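# Push protruding drives home and latch them in tower server

## Task

In the tower server, fully insert each drive that protrudes from its bay. A drive counts as seated only when it is all the way in, its face is flush with the faces of the two outermost drives, and its lever is closed and latched. It is fine to push a drive in as far as it will go first and close its lever afterwards. The server is loose on the table. Tilting it more than a little is a failure, and it must finish in its original spot. A drive or lever that stays in place only because the robot is still holding it does not count.

## Robot and tools

Robot: two six-joint arms with parallel grippers, named left_arm and right_arm. The names are not image sides. Root link positions in the scene frame: left_arm at (+0.039, +0.489, 0) m, quat_wxyz (+0.998, 0, 0, +0.058); right_arm at (-0.011, -0.478, 0) m, quat_wxyz (+1.000, 0, 0, -0.018).

Scene frame: the origin sits on the table surface midway between the arms. +x points out over the table, +z points up, and left_arm is on the +y side. Each gripper has its own axes: the fingers extend along its +z and close along its y. The reported end_effector_position lies between the pads of the closed fingers, roughly 2 cm short of the tips. Closing pushes the tips about 10 mm further along +z. Reported hand positions can be somewhat off, more so when an arm reaches far.

Row format (used by execute_actions rows and by move target): one flat list of 14 numbers, each in [-1, 1]. The first seven are for left_arm: dx, dy, dz, rx, ry, rz, opening. The last seven are the same for right_arm. All 14 are required even if only one arm moves. dx to rz are an offset, not a pose. They are measured in that gripper's own axes from the gripper pose in the most recent result that showed it. Before any such result in the scene, and for later calls within one reply, they are measured from where the gripper is when the action begins. Scale: 1.0 equals 0.6 m of translation or 180 degrees of rotation. rx, ry, rz together form a single rotation vector. Opening is absolute: +1 is fully open (0.084 m), -1 is closed. All zeros is not a pause. It sends the arm back to the reference pose. To keep an arm still, send the offset back to its wanted pose in the first call of a reply and zeros in later calls, plus the opening it should keep.

execute_actions(actions, pictures): actions holds at most one entry. An empty list just returns the state. An entry with rows (1 to 15 rows) and steps (at most 15, default 15) runs that many control steps of 1/30 s each. Every row is an offset from the same reference pose, not from the preceding row. If there are fewer rows than steps, the last row repeats. An entry with only steps (up to 300) is a wait counted from the previous result, and the time spent replying counts toward it. pictures (boolean) turns camera images on or off; they come by default. A refused call does nothing.

move(target, speed): target is one 14-number row as above, with offsets from the same reference. Each gripper goes in a straight line toward its target, and both paths finish together, lasting 0.5 to 10 s. speed is the top path speed in m/s, from 0.002 to 0.5, default 0.25; rotation is capped at twice that value in rad/s. Openings are sent at the start. Paths do not slow for obstacles or the other arm, and a gripper can lag, drift or overshoot the speed, above all near full stretch. The result adds a move: line with the ending (done, off_target, moving, held, fault) and any limits: paced means the sent pose was clipped, held means a check blocked steps. It also gives each gripper's distance from its target. If the ending names just one arm, the other finished normally.

wait(seconds): 0 to 10 s; nothing new is sent. zoom_image(camera, region): a closer look at part of the latest image. camera is one of cam_head_left, cam_head_right, cam_left_wrist, cam_right_wrist (each 896x504). region is [x0, y0, x1, y1] in pixels from the top-left corner, at most 504 by 504. read_manual(section): returns licence text only and does not move anything. finished_scene(scene): closes the current scene, given by its number. This is final, and the result reports success.

Control facts: each step, the commanded pose is clipped to within 70 mm and 16 degrees of the measured pose. Position has priority over orientation. After an action ends, an arm only continues to its last clipped pose, so check the result and command the remainder. The simulation keeps running while you think and write. A Hand target line shows the pose the controller is driving toward. HELD marks steps on which your command was not passed on. A pose unreachable line names an arm whose command the clearance check changed or blocked. grip_measured is the measured finger opening on the same scale as the command. To grip something, command an opening clearly below it; the further below, the harder the squeeze, up to about 24 N per pad.

Load limits (N m): waist 53.4, shoulder 53.4, elbow 44.5, forearm roll 24, wrist pitch 16.9, wrist roll 16.9. If contact torque reaches one, that arm backs off slightly, freezes for 10 s and drops the rest of the call. Long holding heats motors: MOTOR HOT appears from 65 °C, and at 80 °C an OVER-TEMPERATURE FAULT brakes the arm until it cools.

Avoid: tipping or shifting the unfastened server, fast impacts (faster contact and targets far past the contact surface mean more force), arms colliding or pressing on each other, knocking anything off the table, and dropping or slipping items. Push drives gently at low speed, and release so the drives and levers stay put without the robot.

Each tool is called by a JSON object that holds its "op" and its "data", one argument or row to a line.

## Session

I'll start by looking at the scene.

{"op": "execute_actions", "data": {
  "actions": []
}}

Scene clock: 0.00 s of 15600.00 s.
left_arm: end_effector_position=(+0.3545, +0.4172, +0.3399) grip_measured=+1.00 end_effector_quat_wxyz=(-0.344, -0.455, -0.541, +0.618) end_effector_velocity=(+0.000, -0.000, -0.000) end_effector_angular_velocity=(-0.000, +0.001, +0.000) | right_arm: end_effector_position=(+0.1552, -0.7575, +0.1948) grip_measured=+1.00 end_effector_quat_wxyz=(+0.018, +0.812, -0.272, -0.516) end_effector_velocity=(+0.000, +0.000, -0.000) end_effector_angular_velocity=(-0.000, -0.000, +0.001)
Joint positions: left_arm=[ 0.319 -0.414 -0.642 -0.958 -1.704 -0.55   0.084] | right_arm=[-0.705 -0.657 -0.953 -0.407 -1.354  0.226  0.084]
Joint velocities: left_arm=[ 0.    -0.001  0.    -0.     0.    -0.     0.   ] | right_arm=[ 0.    -0.     0.    -0.     0.001  0.     0.   ]
Hand target (left_arm): +0.354, +0.417, +0.340; -0.344, -0.455, -0.541, +0.618
Hand target (right_arm): +0.155, -0.758, +0.195; +0.018, +0.812, -0.272, -0.516

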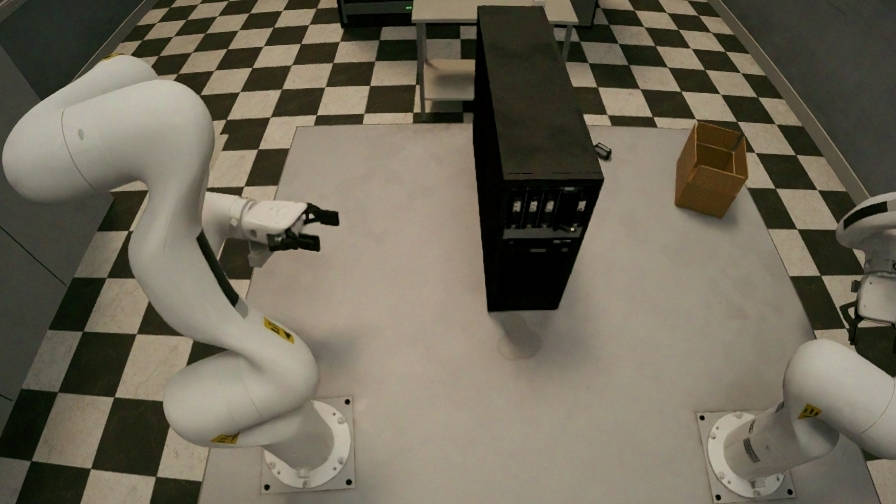

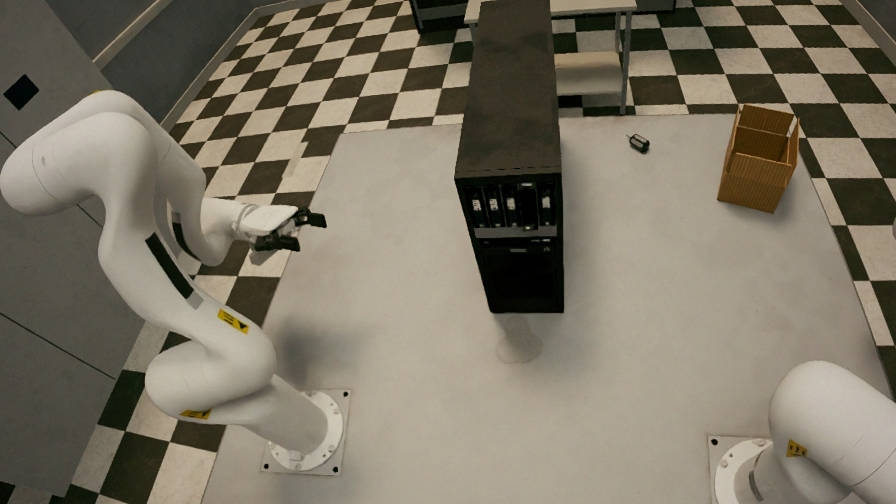

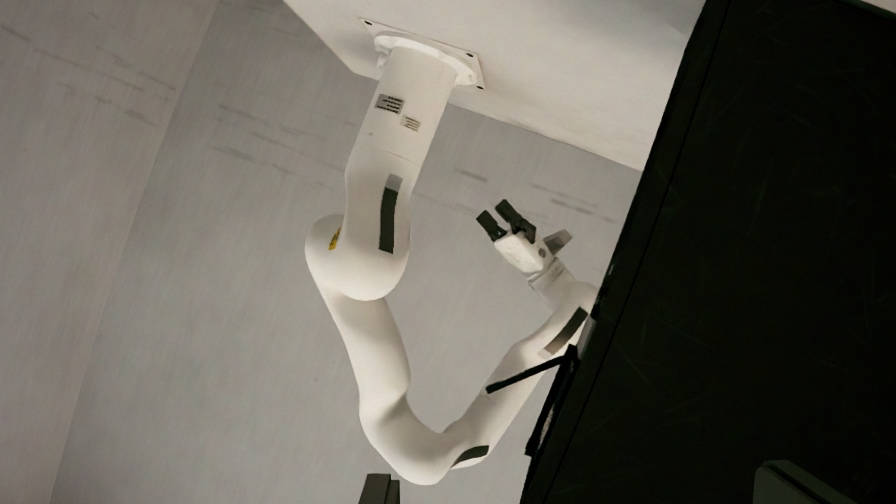

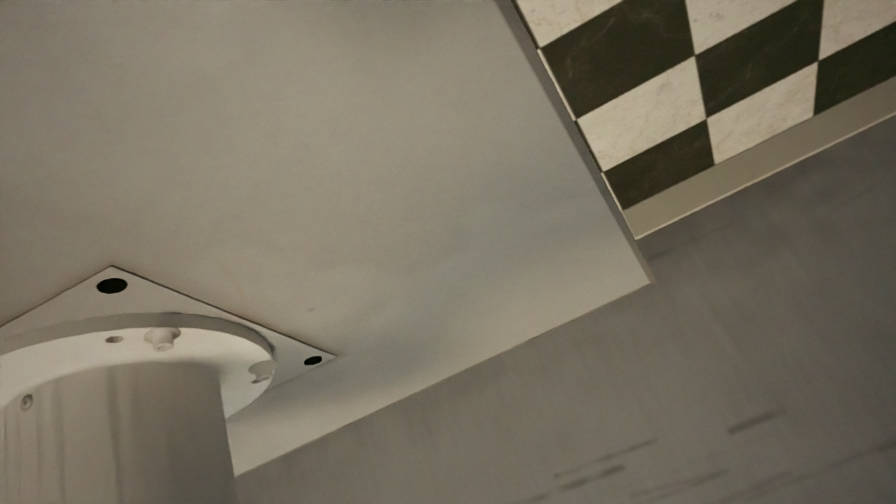

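{"op": "zoom_image", "data": {
  "camera": "cam_head_left",
  "region": [470, 150, 630, 260]
}}

{"op": "zoom_image", "data": {
  "camera": "cam_head_right",
  "region": [440, 150, 600, 260]
}}

Region (470, 150, 630, 260) of cam_head_left's 896x504 image, scaled by 3.150, with more detail than that image has; it fills the top 346 rows of this view, and the rest is white.

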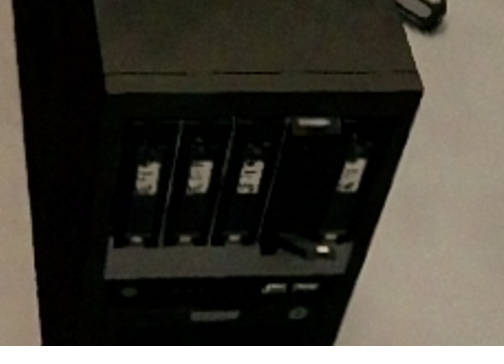

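Region (440, 150, 600, 260) of cam_head_right's 896x504 image, scaled by 3.150, with more detail than that image has; it fills the top 346 rows of this view, and the rest is white.

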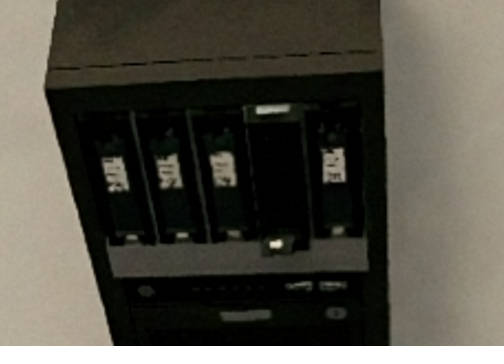

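{"op": "move", "data": {
  "target": [-0.4746, -0.0645, 0.6875, 0.270, 0.485, 0.425, 1, -0.3246, -0.5363, -0.1558, -0.3221, 0.1206, -0.1812, -1],
  "speed": 0.4
}}

Scene clock: 63.27 s of 15600.00 s.
left_arm: end_effector_position=(+0.3415, -0.0006, +0.6193) grip_measured=+1.00 end_effector_quat_wxyz=(-0.001, +1.000, +0.001, +0.001) end_effector_velocity=(-0.000, -0.001, +0.001) end_effector_angular_velocity=(+0.005, -0.004, -0.004) | right_arm: end_effector_position=(+0.3071, -0.4158, +0.3014) grip_measured=-1.00 end_effector_quat_wxyz=(+0.307, +0.823, +0.244, -0.410) end_effector_velocity=(+0.001, +0.001, +0.000) end_effector_angular_velocity=(+0.000, -0.002, +0.002)
Joint positions: left_arm=[-1.134 -0.383 -1.926  0.002 -1.543 -1.02   0.084] | right_arm=[ 0.519 -0.441 -0.948 -0.391 -1.542  0.142  0.   ]
Joint velocities: left_arm=[-0.004 -0.006 -0.011  0.006 -0.007 -0.001 -0.   ] | right_arm=[ 0.002  0.    -0.002 -0.    -0.     0.     0.   ]
Hand target (left_arm): +0.342, -0.001, +0.619; -0.001, +1.000, +0.001, +0.001
Hand target (right_arm): +0.307, -0.416, +0.301; +0.307, +0.823, +0.245, -0.410
Off the commanded pose (left_arm): 0.002 m, 0 deg.
Off the commanded pose (right_arm): 0.002 m, 1 deg.
After step 90, 56.97 s passed at rest.
move: done
camera_calibration (this result's frames):
cam_left_wrist: T_world_to_cam=[[0.0189608, -0.999812, 0.00417065, 0.024406], [-0.999175, -0.0187986, 0.0360008, 0.378798], [-0.0359156, -0.00484981, -0.999343, 0.762621], [0, 0, 0, 1]] pos_world=[0.405413, 0.0352208, 0.748381]
cam_right_wrist: T_world_to_cam=[[0.669059, -0.68105, 0.297542, -0.548757], [-0.53012, -0.156722, 0.833313, -0.0886757], [-0.520897, -0.715268, -0.465895, 0.137912], [0, 0, 0, 1]] pos_world=[0.39198, -0.288984, 0.301425]

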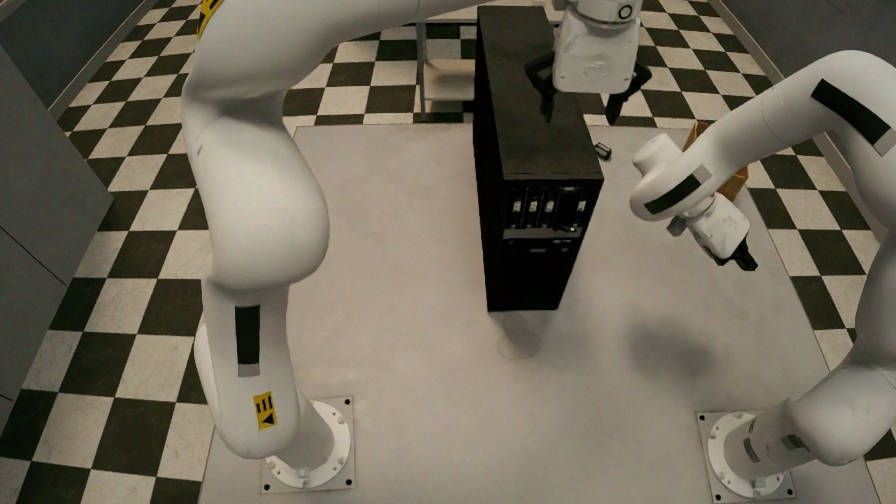

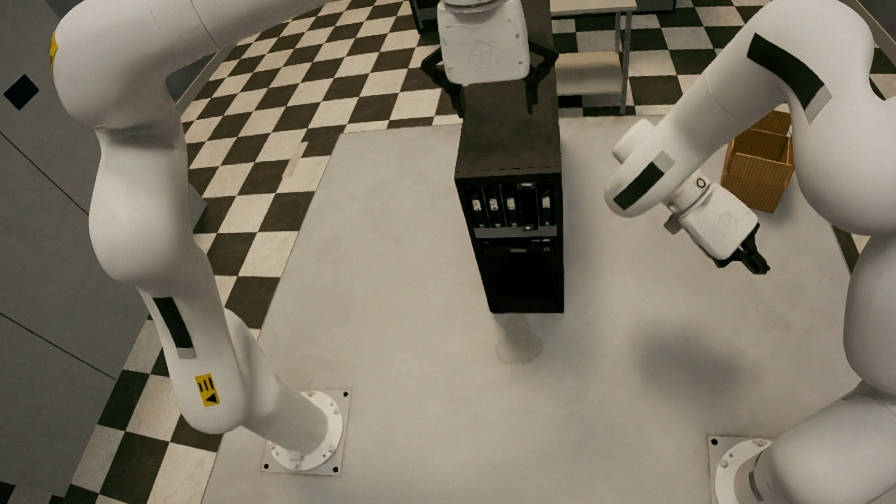

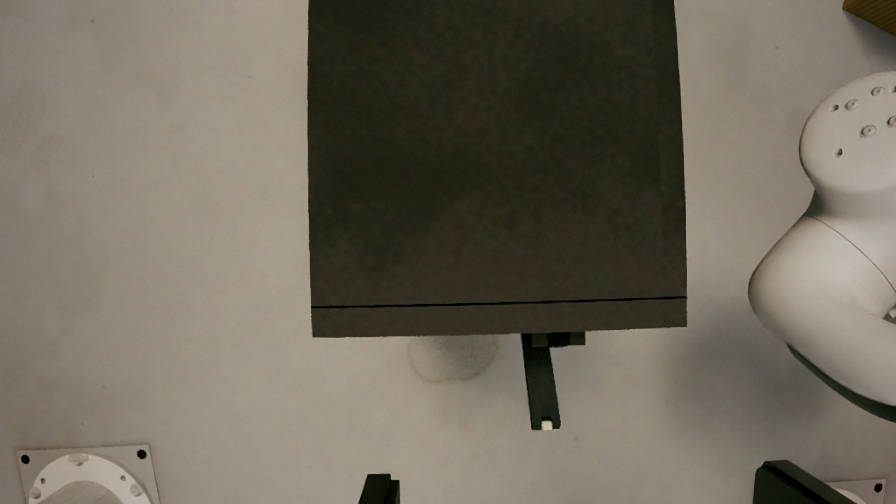

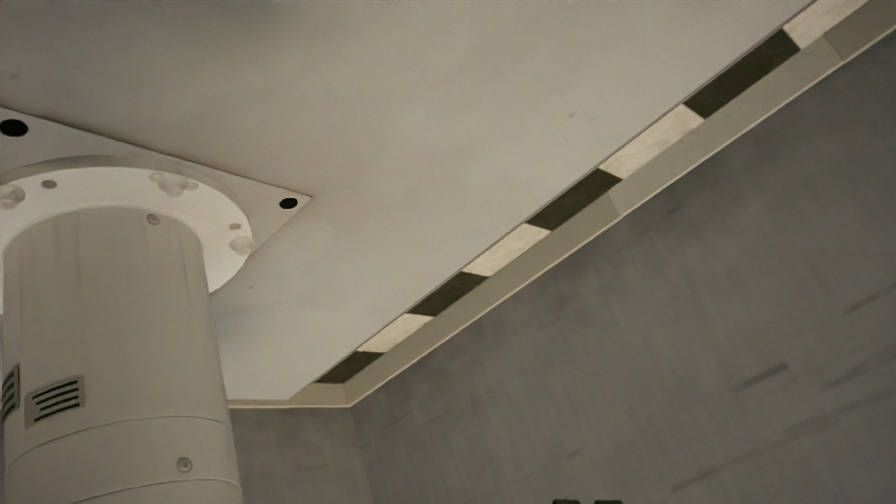

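{"op": "zoom_image", "data": {
  "camera": "cam_left_wrist",
  "region": [440, 280, 700, 440]
}}

Region (440, 280, 700, 440) of cam_left_wrist's 896x504 image, scaled by 1.938, with more detail than that image has; it fills the top 310 rows of this view, and the rest is white.

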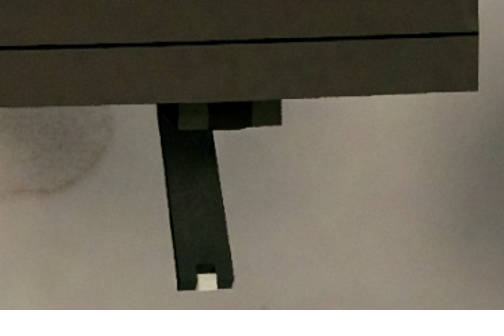

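{"op": "move", "data": {
  "target": [0, 0, 0, 0, 0, 0, 1, -0.2242, -0.6809, -0.3601, -0.7051, 0.036, -0.2362, -1],
  "speed": 0.4
}}

Scene clock: 86.47 s of 15600.00 s.
left_arm: end_effector_position=(+0.3415, -0.0006, +0.6193) grip_measured=+1.00 end_effector_quat_wxyz=(-0.001, +1.000, +0.001, +0.001) end_effector_velocity=(-0.000, -0.000, -0.000) end_effector_angular_velocity=(-0.000, +0.001, +0.001) | right_arm: end_effector_position=(+0.2838, -0.3811, +0.3124) grip_measured=-1.00 end_effector_quat_wxyz=(+0.385, +0.773, +0.318, -0.392) end_effector_velocity=(+0.000, -0.000, -0.000) end_effector_angular_velocity=(-0.001, -0.000, -0.000)
Joint positions: left_arm=[-1.134 -0.383 -1.926  0.002 -1.543 -1.02   0.084] | right_arm=[ 0.704 -0.424 -0.899 -0.454 -1.587  0.167  0.   ]
Joint velocities: left_arm=[-0.    -0.001 -0.001 -0.001 -0.    -0.001 -0.   ] | right_arm=[-0.    -0.    -0.    -0.    -0.     0.001  0.   ]
Hand target (left_arm): +0.342, -0.001, +0.619; -0.001, +1.000, +0.001, +0.001
Hand target (right_arm): +0.284, -0.381, +0.312; +0.385, +0.773, +0.318, -0.392
Off the commanded pose (left_arm): 0.000 m, 0 deg.
Off the commanded pose (right_arm): 0.438 m, 120 deg.
TORQUE FAULT: the external load on joint 1 (waist) of the right arm reached its load limit, and that arm stopped for 10 seconds. A torque fault stops only its own arm. That arm's remaining commands of this call were not run. Joint 1 (waist) of that arm moved back by up to 3 degrees. That arm holds there, with its grip as last carried out, and accepts commands again: back off and push less far. That arm stops again, at the same cost, whenever a joint's load reaches its limit.
After step 90, 9.60 s passed at rest.
move: fault (right_arm); limits=paced
camera_calibration (this result's frames):
cam_left_wrist: T_world_to_cam=[[0.0189609, -0.999812, 0.00417054, 0.024406], [-0.999175, -0.0187987, 0.0360008, 0.378798], [-0.0359156, -0.0048497, -0.999343, 0.762621], [0, 0, 0, 1]] pos_world=[0.405413, 0.0352208, 0.748381]
cam_right_wrist: T_world_to_cam=[[0.804414, -0.48905, 0.337267, -0.490486], [-0.476405, -0.191883, 0.858032, -0.141161], [-0.354904, -0.850889, -0.387339, 0.0323921], [0, 0, 0, 1]] pos_world=[0.3388, -0.239397, 0.299092]

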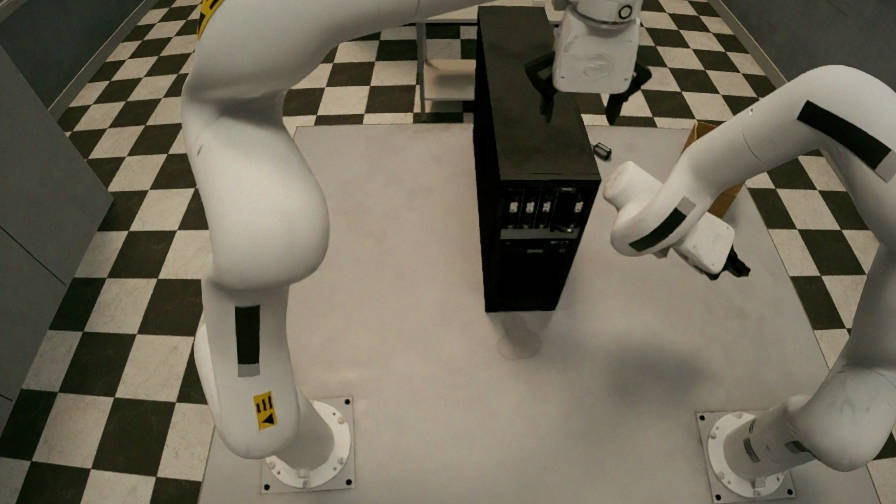

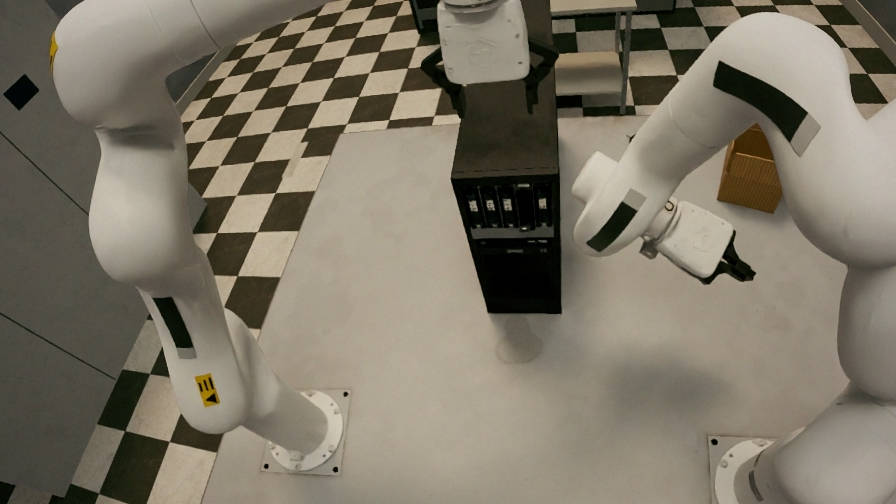

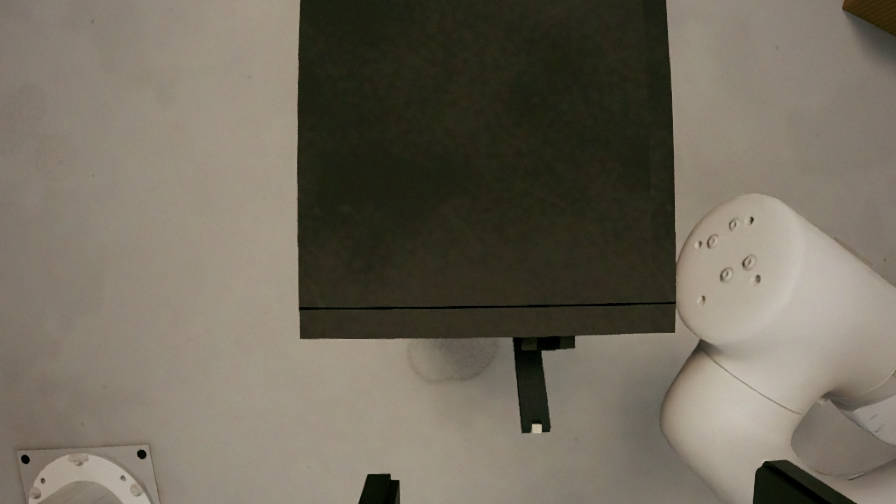

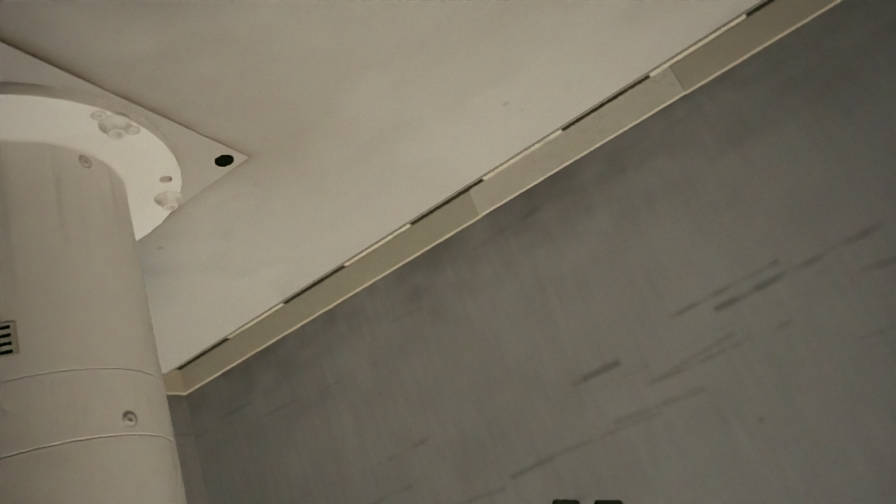

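{"op": "move", "data": {
  "target": [0, 0, 0, 0, 0, 0, 1, -0.1508, 0.1098, 0.0901, -0.1582, 0.0091, -0.0518, -1],
  "speed": 0.25
}}

Scene clock: 129.23 s of 15600.00 s.
left_arm: end_effector_position=(+0.3415, -0.0006, +0.6193) grip_measured=+1.00 end_effector_quat_wxyz=(-0.001, +1.000, +0.001, +0.001) end_effector_velocity=(-0.000, +0.000, +0.000) end_effector_angular_velocity=(-0.001, +0.000, -0.000) | right_arm: end_effector_position=(+0.2725, -0.4767, +0.3911) grip_measured=-1.00 end_effector_quat_wxyz=(+0.525, +0.632, +0.471, -0.321) end_effector_velocity=(-0.000, -0.002, +0.001) end_effector_angular_velocity=(-0.001, -0.001, +0.006)
Joint positions: left_arm=[-1.134 -0.383 -1.926  0.002 -1.543 -1.02   0.084] | right_arm=[ 0.771 -0.047 -0.543 -0.891 -1.635 -0.009  0.   ]
Joint velocities: left_arm=[ 0.     0.001  0.    -0.001  0.     0.     0.   ] | right_arm=[-0.     0.008  0.005 -0.006 -0.    -0.004  0.   ]
Hand target (left_arm): +0.342, -0.001, +0.619; -0.001, +1.000, +0.001, +0.001
Hand target (right_arm): +0.272, -0.477, +0.391; +0.525, +0.632, +0.471, -0.320
Off the commanded pose (left_arm): 0.000 m, 0 deg.
Off the commanded pose (right_arm): 0.000 m, 0 deg.
After step 90, 38.27 s passed at rest.
move: done
camera_calibration (this result's frames):
cam_left_wrist: T_world_to_cam=[[0.0189609, -0.999812, 0.00417052, 0.024406], [-0.999175, -0.0187987, 0.0360009, 0.378798], [-0.0359157, -0.00484969, -0.999343, 0.762621], [0, 0, 0, 1]] pos_world=[0.405413, 0.0352208, 0.748381]
cam_right_wrist: T_world_to_cam=[[0.936575, 0.0103685, 0.350314, -0.357648], [-0.336476, -0.253001, 0.907069, -0.318828], [0.0980348, -0.96741, -0.233466, -0.261714], [0, 0, 0, 1]] pos_world=[0.253343, -0.330141, 0.353387]

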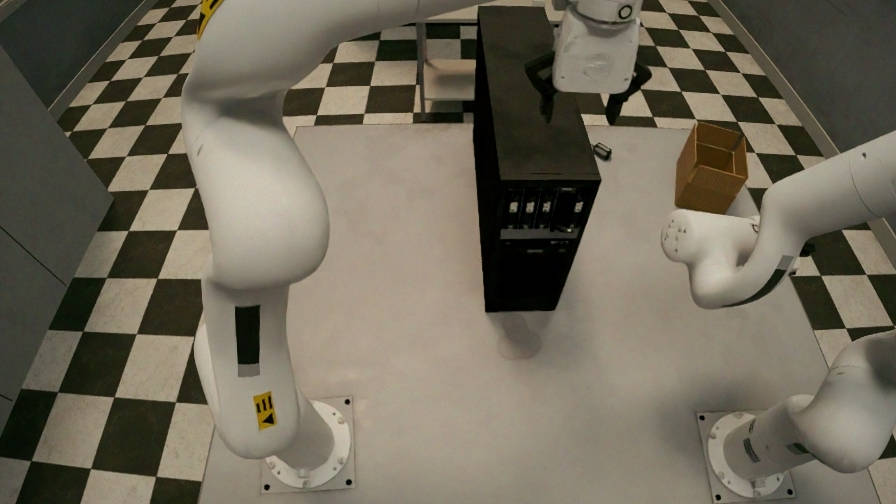

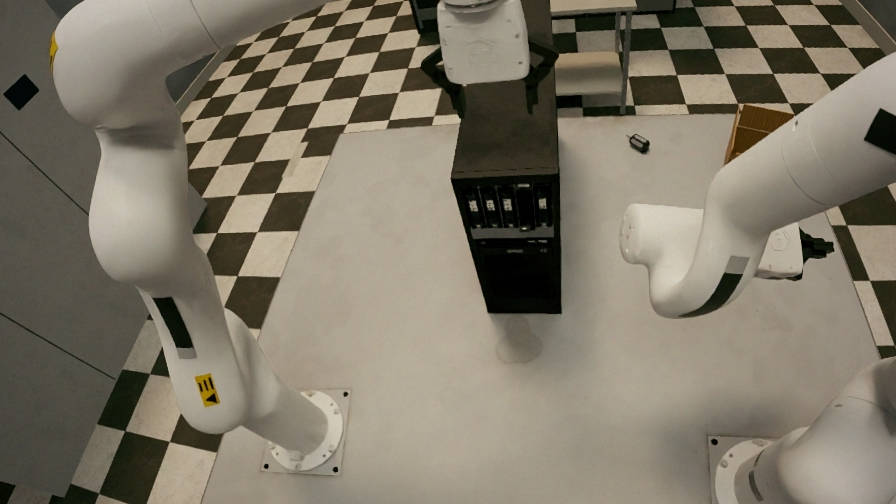

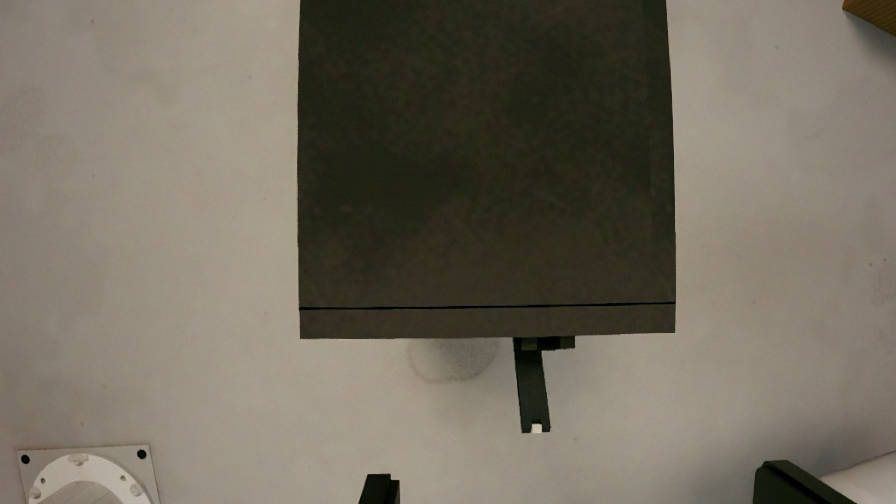

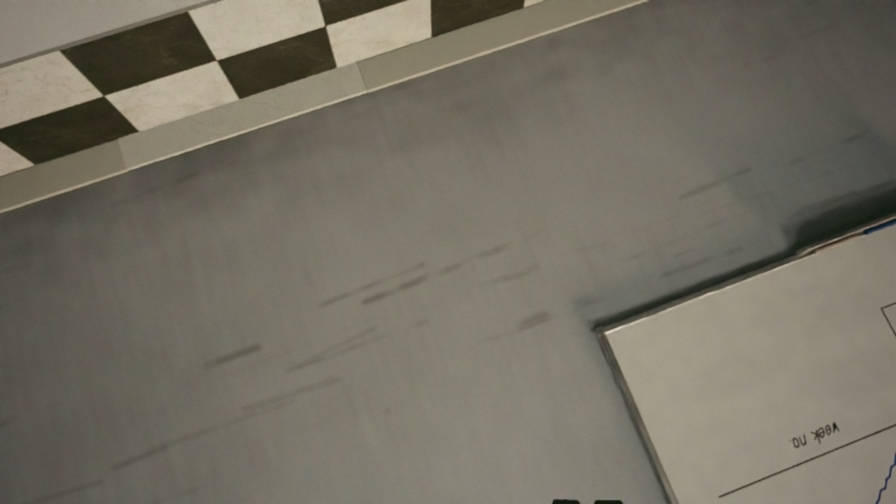

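{"op": "move", "data": {
  "target": [0, 0, 0, 0, 0, 0, 1, 0.0069, 0.0126, -0.3017, -0.2110, 0.0121, -0.0690, -1],
  "speed": 0.25
}}

Scene clock: 134.13 s of 15600.00 s.
left_arm: end_effector_position=(+0.3415, -0.0006, +0.6193) grip_measured=+1.00 end_effector_quat_wxyz=(-0.001, +1.000, +0.001, +0.001) end_effector_velocity=(+0.000, -0.000, -0.001) end_effector_angular_velocity=(+0.001, +0.001, +0.000) | right_arm: end_effector_position=(+0.2643, -0.3010, +0.4331) grip_measured=-1.00 end_effector_quat_wxyz=(+0.654, +0.380, +0.625, -0.193) end_effector_velocity=(-0.000, +0.002, +0.000) end_effector_angular_velocity=(-0.002, +0.001, +0.008)
Joint positions: left_arm=[-1.134 -0.383 -1.926  0.002 -1.543 -1.02   0.084] | right_arm=[ 1.304 -0.098 -0.597 -1.066 -1.752 -0.174  0.   ]
Joint velocities: left_arm=[ 0.    -0.001  0.001 -0.     0.    -0.    -0.   ] | right_arm=[ 0.005 -0.001 -0.001 -0.003  0.001 -0.003  0.   ]
Hand target (left_arm): +0.342, -0.001, +0.619; -0.001, +1.000, +0.001, +0.001
Hand target (right_arm): +0.264, -0.301, +0.433; +0.654, +0.379, +0.625, -0.192
Off the commanded pose (left_arm): 0.000 m, 0 deg.
Off the commanded pose (right_arm): 0.001 m, 0 deg.
After step 90, 0.07 s passed at rest.
move: done
camera_calibration (this result's frames):
cam_left_wrist: T_world_to_cam=[[0.0189609, -0.999812, 0.00417059, 0.0244059], [-0.999175, -0.0187987, 0.0360009, 0.378798], [-0.0359157, -0.00484976, -0.999343, 0.762621], [0, 0, 0, 1]] pos_world=[0.405413, 0.0352208, 0.748381]
cam_right_wrist: T_world_to_cam=[[0.721202, 0.649257, 0.241524, -0.0701959], [-0.136937, -0.208158, 0.968462, -0.38107], [0.679056, -0.73153, -0.0612166, -0.238266], [0, 0, 0, 1]] pos_world=[0.160239, -0.208046, 0.37142]

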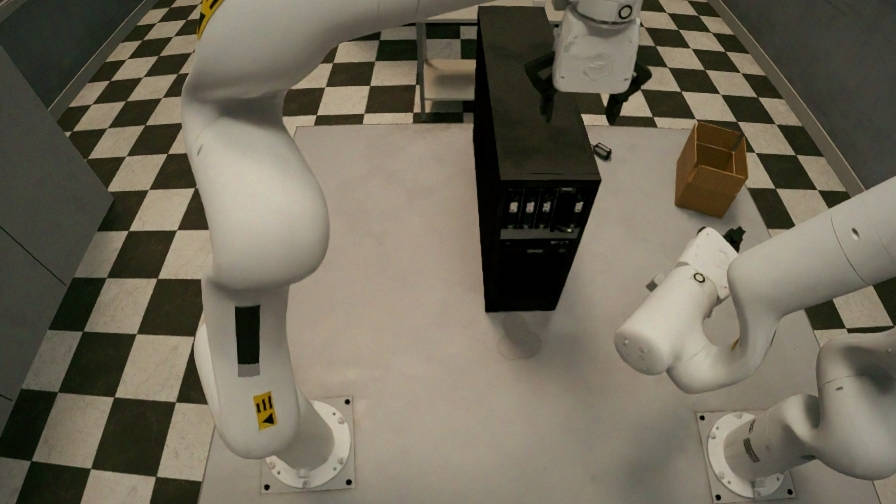

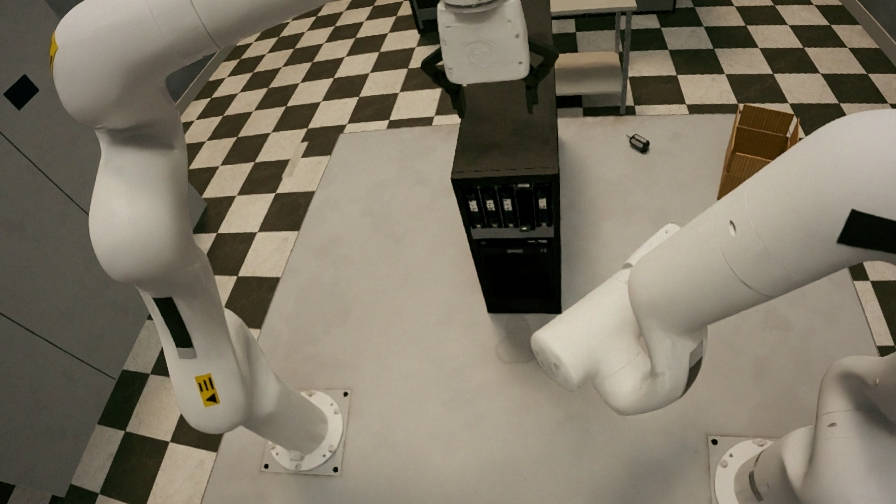

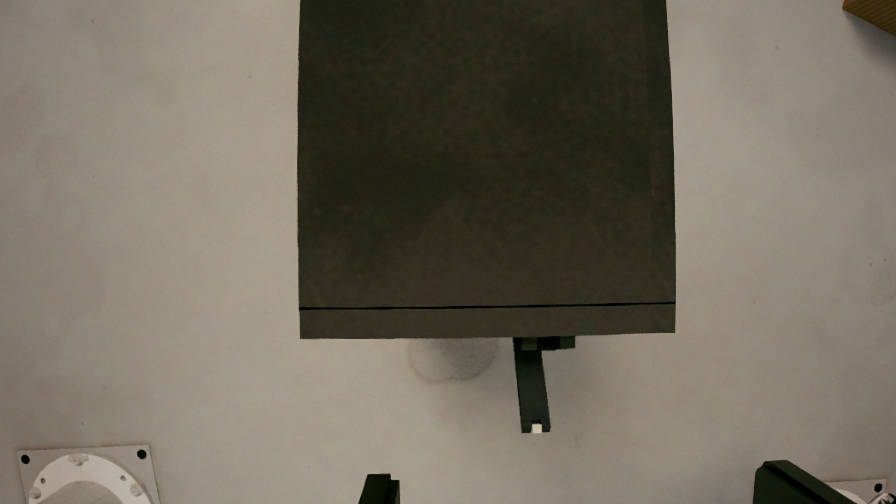

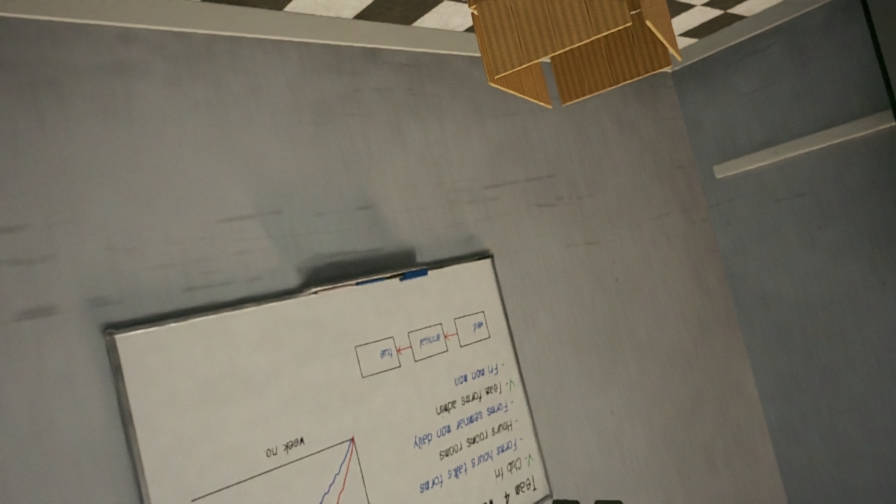

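{"op": "move", "data": {
  "target": [0, 0, 0, 0, 0, 0, 1, 0.1338, 0.1410, -0.5402, -0.2664, 0.0135, -0.0869, -1],
  "speed": 0.25
}}

Scene clock: 139.83 s of 15600.00 s.
left_arm: end_effector_position=(+0.3415, -0.0006, +0.6193) grip_measured=+1.00 end_effector_quat_wxyz=(-0.001, +1.000, +0.001, +0.001) end_effector_velocity=(-0.000, +0.000, +0.001) end_effector_angular_velocity=(-0.001, -0.001, +0.000) | right_arm: end_effector_position=(+0.1192, +0.0092, +0.3984) grip_measured=-1.00 end_effector_quat_wxyz=(+0.706, -0.000, +0.709, -0.000) end_effector_velocity=(-0.001, +0.002, -0.000) end_effector_angular_velocity=(-0.001, +0.000, +0.004)
Joint positions: left_arm=[-1.134 -0.383 -1.926  0.002 -1.543 -1.02   0.084] | right_arm=[ 1.837 -0.464 -0.93  -1.363 -1.67  -0.455  0.   ]
Joint velocities: left_arm=[-0.     0.002  0.     0.001  0.    -0.    -0.   ] | right_arm=[ 0.001 -0.002 -0.003 -0.003  0.001 -0.002  0.   ]
Hand target (left_arm): +0.342, -0.001, +0.619; -0.001, +1.000, +0.001, +0.001
Hand target (right_arm): +0.119, +0.009, +0.398; +0.706, -0.001, +0.709, +0.000
Off the commanded pose (left_arm): 0.000 m, 0 deg.
Off the commanded pose (right_arm): 0.002 m, 0 deg.
After step 90, 0.47 s passed at rest.
move: done
camera_calibration (this result's frames):
cam_left_wrist: T_world_to_cam=[[0.018961, -0.999812, 0.00417072, 0.0244058], [-0.999175, -0.0187988, 0.0360009, 0.378798], [-0.0359157, -0.0048499, -0.999343, 0.762621], [0, 0, 0, 1]] pos_world=[0.405413, 0.0352208, 0.748381]
cam_right_wrist: T_world_to_cam=[[-0.0117536, 0.999795, -0.0164777, 0.0283799], [-0.00181477, 0.0164575, 0.999863, -0.333415], [0.999929, 0.0117819, 0.00162096, 0.01496], [0, 0, 0, 1]] pos_world=[-0.0152304, -0.0230632, 0.333813]

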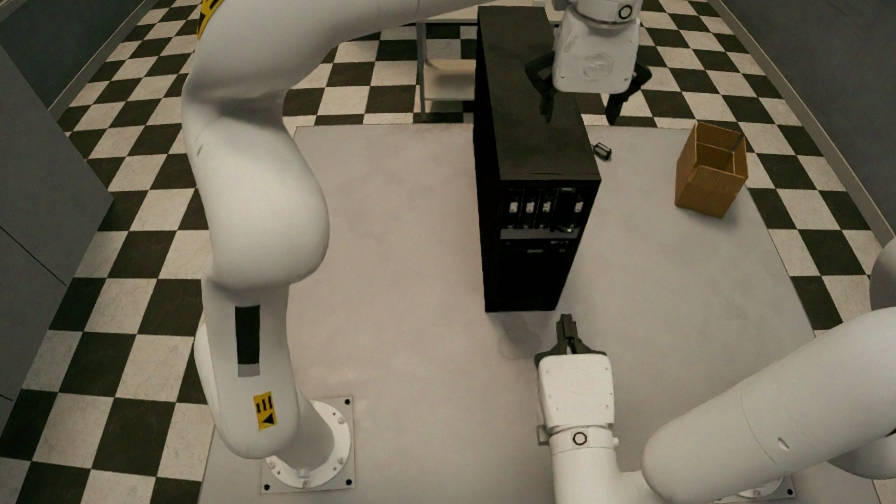

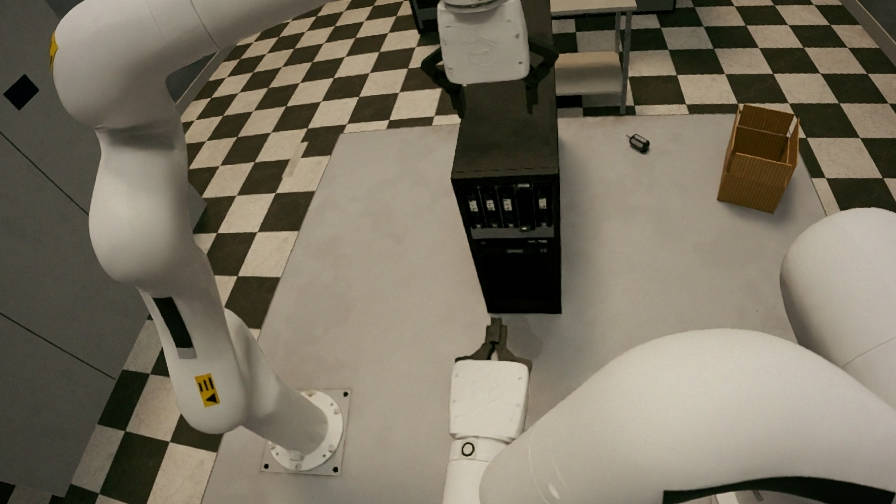

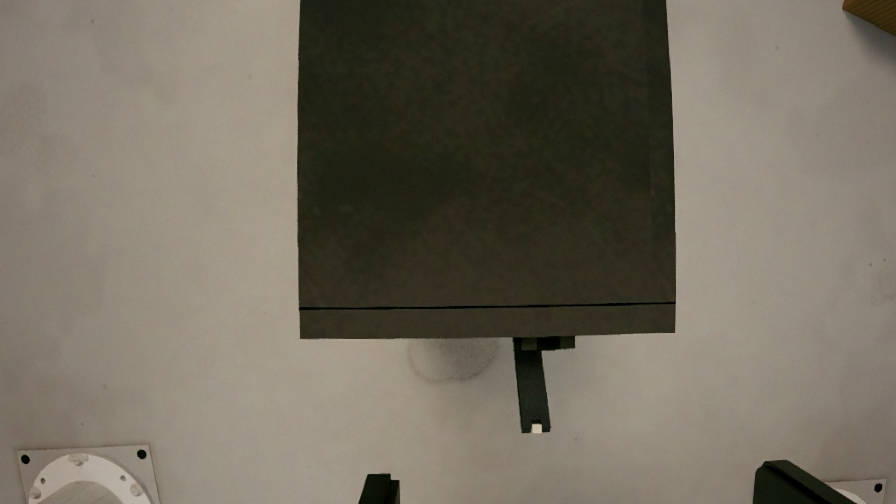

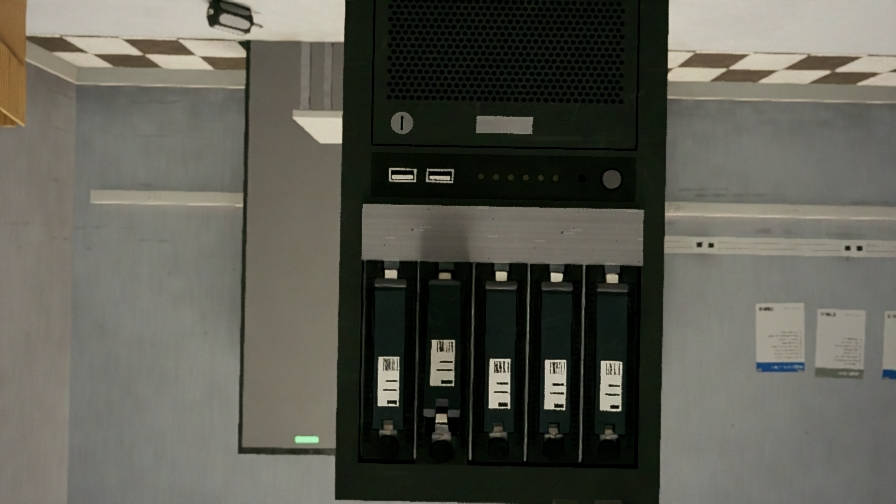

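{"op": "zoom_image", "data": {
  "camera": "cam_right_wrist",
  "region": [350, 200, 660, 480]
}}

Region (350, 200, 660, 480) of cam_right_wrist's 896x504 image, scaled by 1.626, with more detail than that image has; it fills the top 455 rows of this view, and the rest is white.

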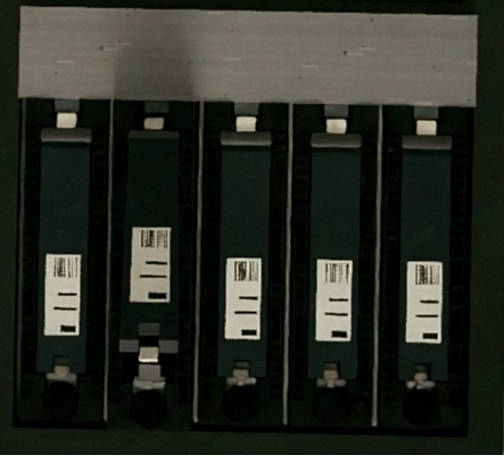

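{"op": "move", "data": {
  "target": [0.1475, -0.026, 0.1488, 0, 0, 1.0, 1, 0, 0, 0, 0, 0, 1.0, -1],
  "speed": 0.3
}}

Scene clock: 164.80 s of 15600.00 s.
left_arm: end_effector_position=(+0.4300, +0.0154, +0.5300) grip_measured=+1.00 end_effector_quat_wxyz=(+0.001, -0.001, +1.000, +0.001) end_effector_velocity=(-0.000, -0.000, -0.001) end_effector_angular_velocity=(+0.000, +0.002, -0.008) | right_arm: end_effector_position=(+0.1192, +0.0092, +0.3984) grip_measured=-1.00 end_effector_quat_wxyz=(-0.000, +0.709, +0.000, +0.706) end_effector_velocity=(-0.000, +0.000, +0.000) end_effector_angular_velocity=(-0.008, +0.001, +0.001)
Joint positions: left_arm=[-0.997 -0.441 -1.802  0.002 -1.361  2.257  0.084] | right_arm=[ 1.837 -0.464 -0.93  -1.363 -1.67  -3.596  0.   ]
Joint velocities: left_arm=[ 0.001 -0.001  0.001 -0.002  0.     0.009  0.   ] | right_arm=[ 0.     0.    -0.     0.     0.001 -0.008  0.   ]
Hand target (left_arm): +0.430, +0.015, +0.530; +0.000, -0.001, +1.000, +0.001
Hand target (right_arm): +0.119, +0.009, +0.398; +0.000, +0.709, +0.000, +0.706
Off the commanded pose (left_arm): 0.000 m, 0 deg.
Off the commanded pose (right_arm): 0.000 m, 0 deg.
After step 90, 16.27 s passed at rest.
move: done
camera_calibration (this result's frames):
cam_left_wrist: T_world_to_cam=[[-0.0193202, 0.999789, 0.00692947, 0.0233354], [0.99908, 0.0190401, 0.0384395, -0.390395], [0.0382994, 0.00766575, -0.999237, 0.644498], [0, 0, 0, 1]] pos_world=[0.365802, -0.0208379, 0.658851]
cam_right_wrist: T_world_to_cam=[[-0.0110048, -0.999813, 0.0158975, 0.0337127], [-0.0100758, -0.0157868, -0.999825, 0.464472], [0.999889, -0.011163, -0.00990022, 0.0197646], [0, 0, 0, 1]] pos_world=[-0.0147115, 0.0412595, 0.46405]

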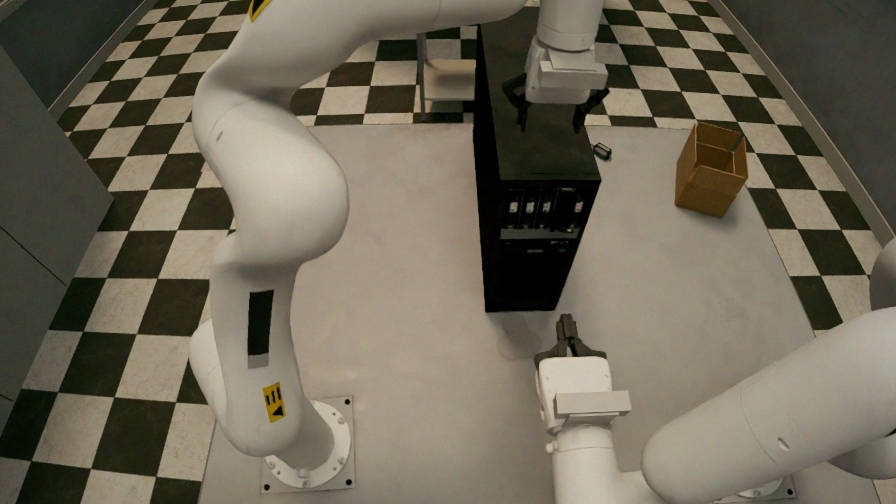

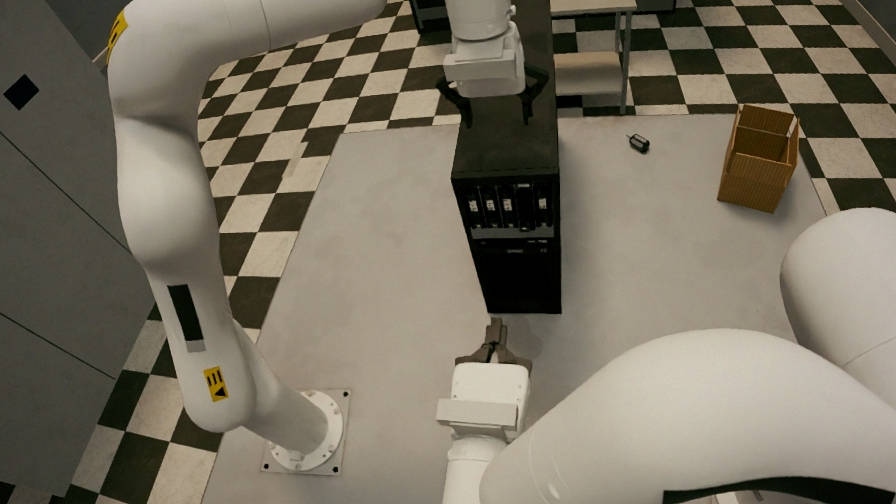

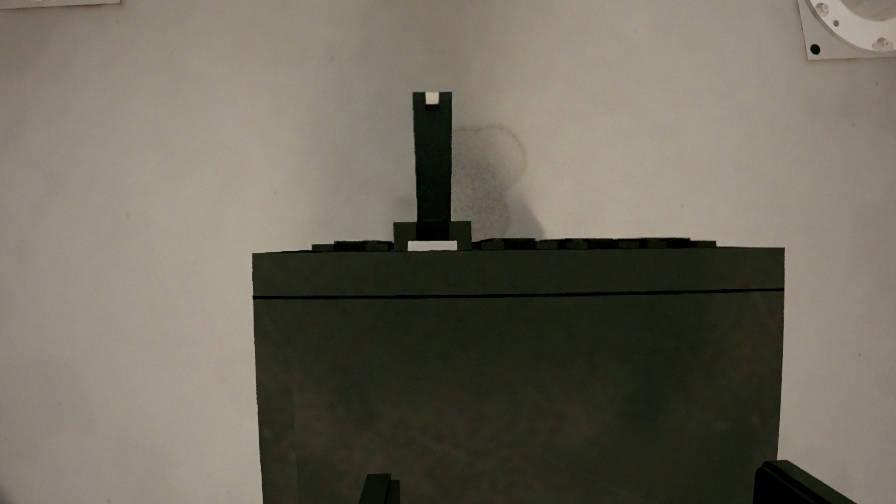

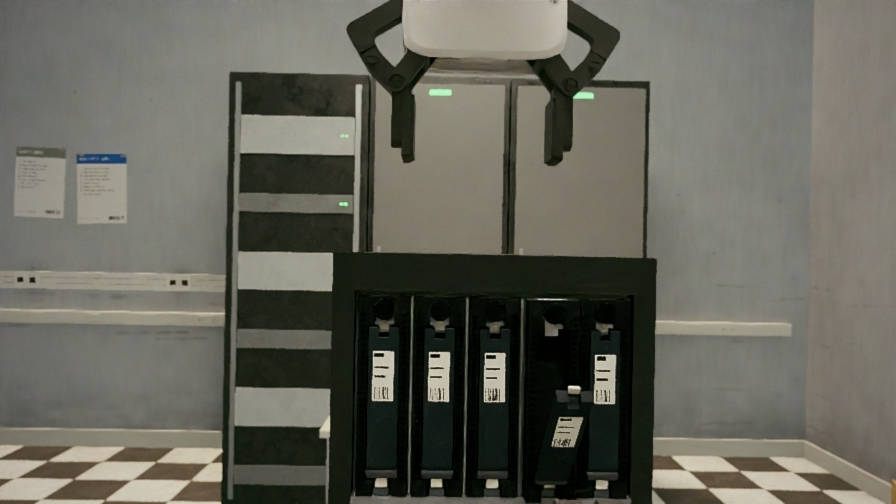

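{"op": "zoom_image", "data": {
  "camera": "cam_left_wrist",
  "region": [300, 80, 720, 300]
}}

Region (300, 80, 720, 300) of cam_left_wrist's 896x504 image, scaled by 1.200, with more detail than that image has; it fills the top 264 rows of this view, and the rest is white.

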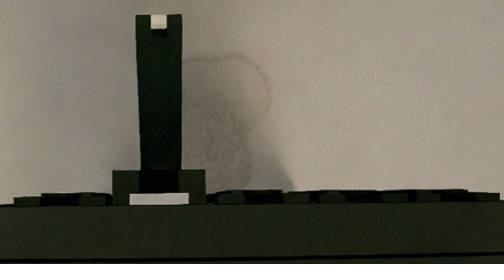

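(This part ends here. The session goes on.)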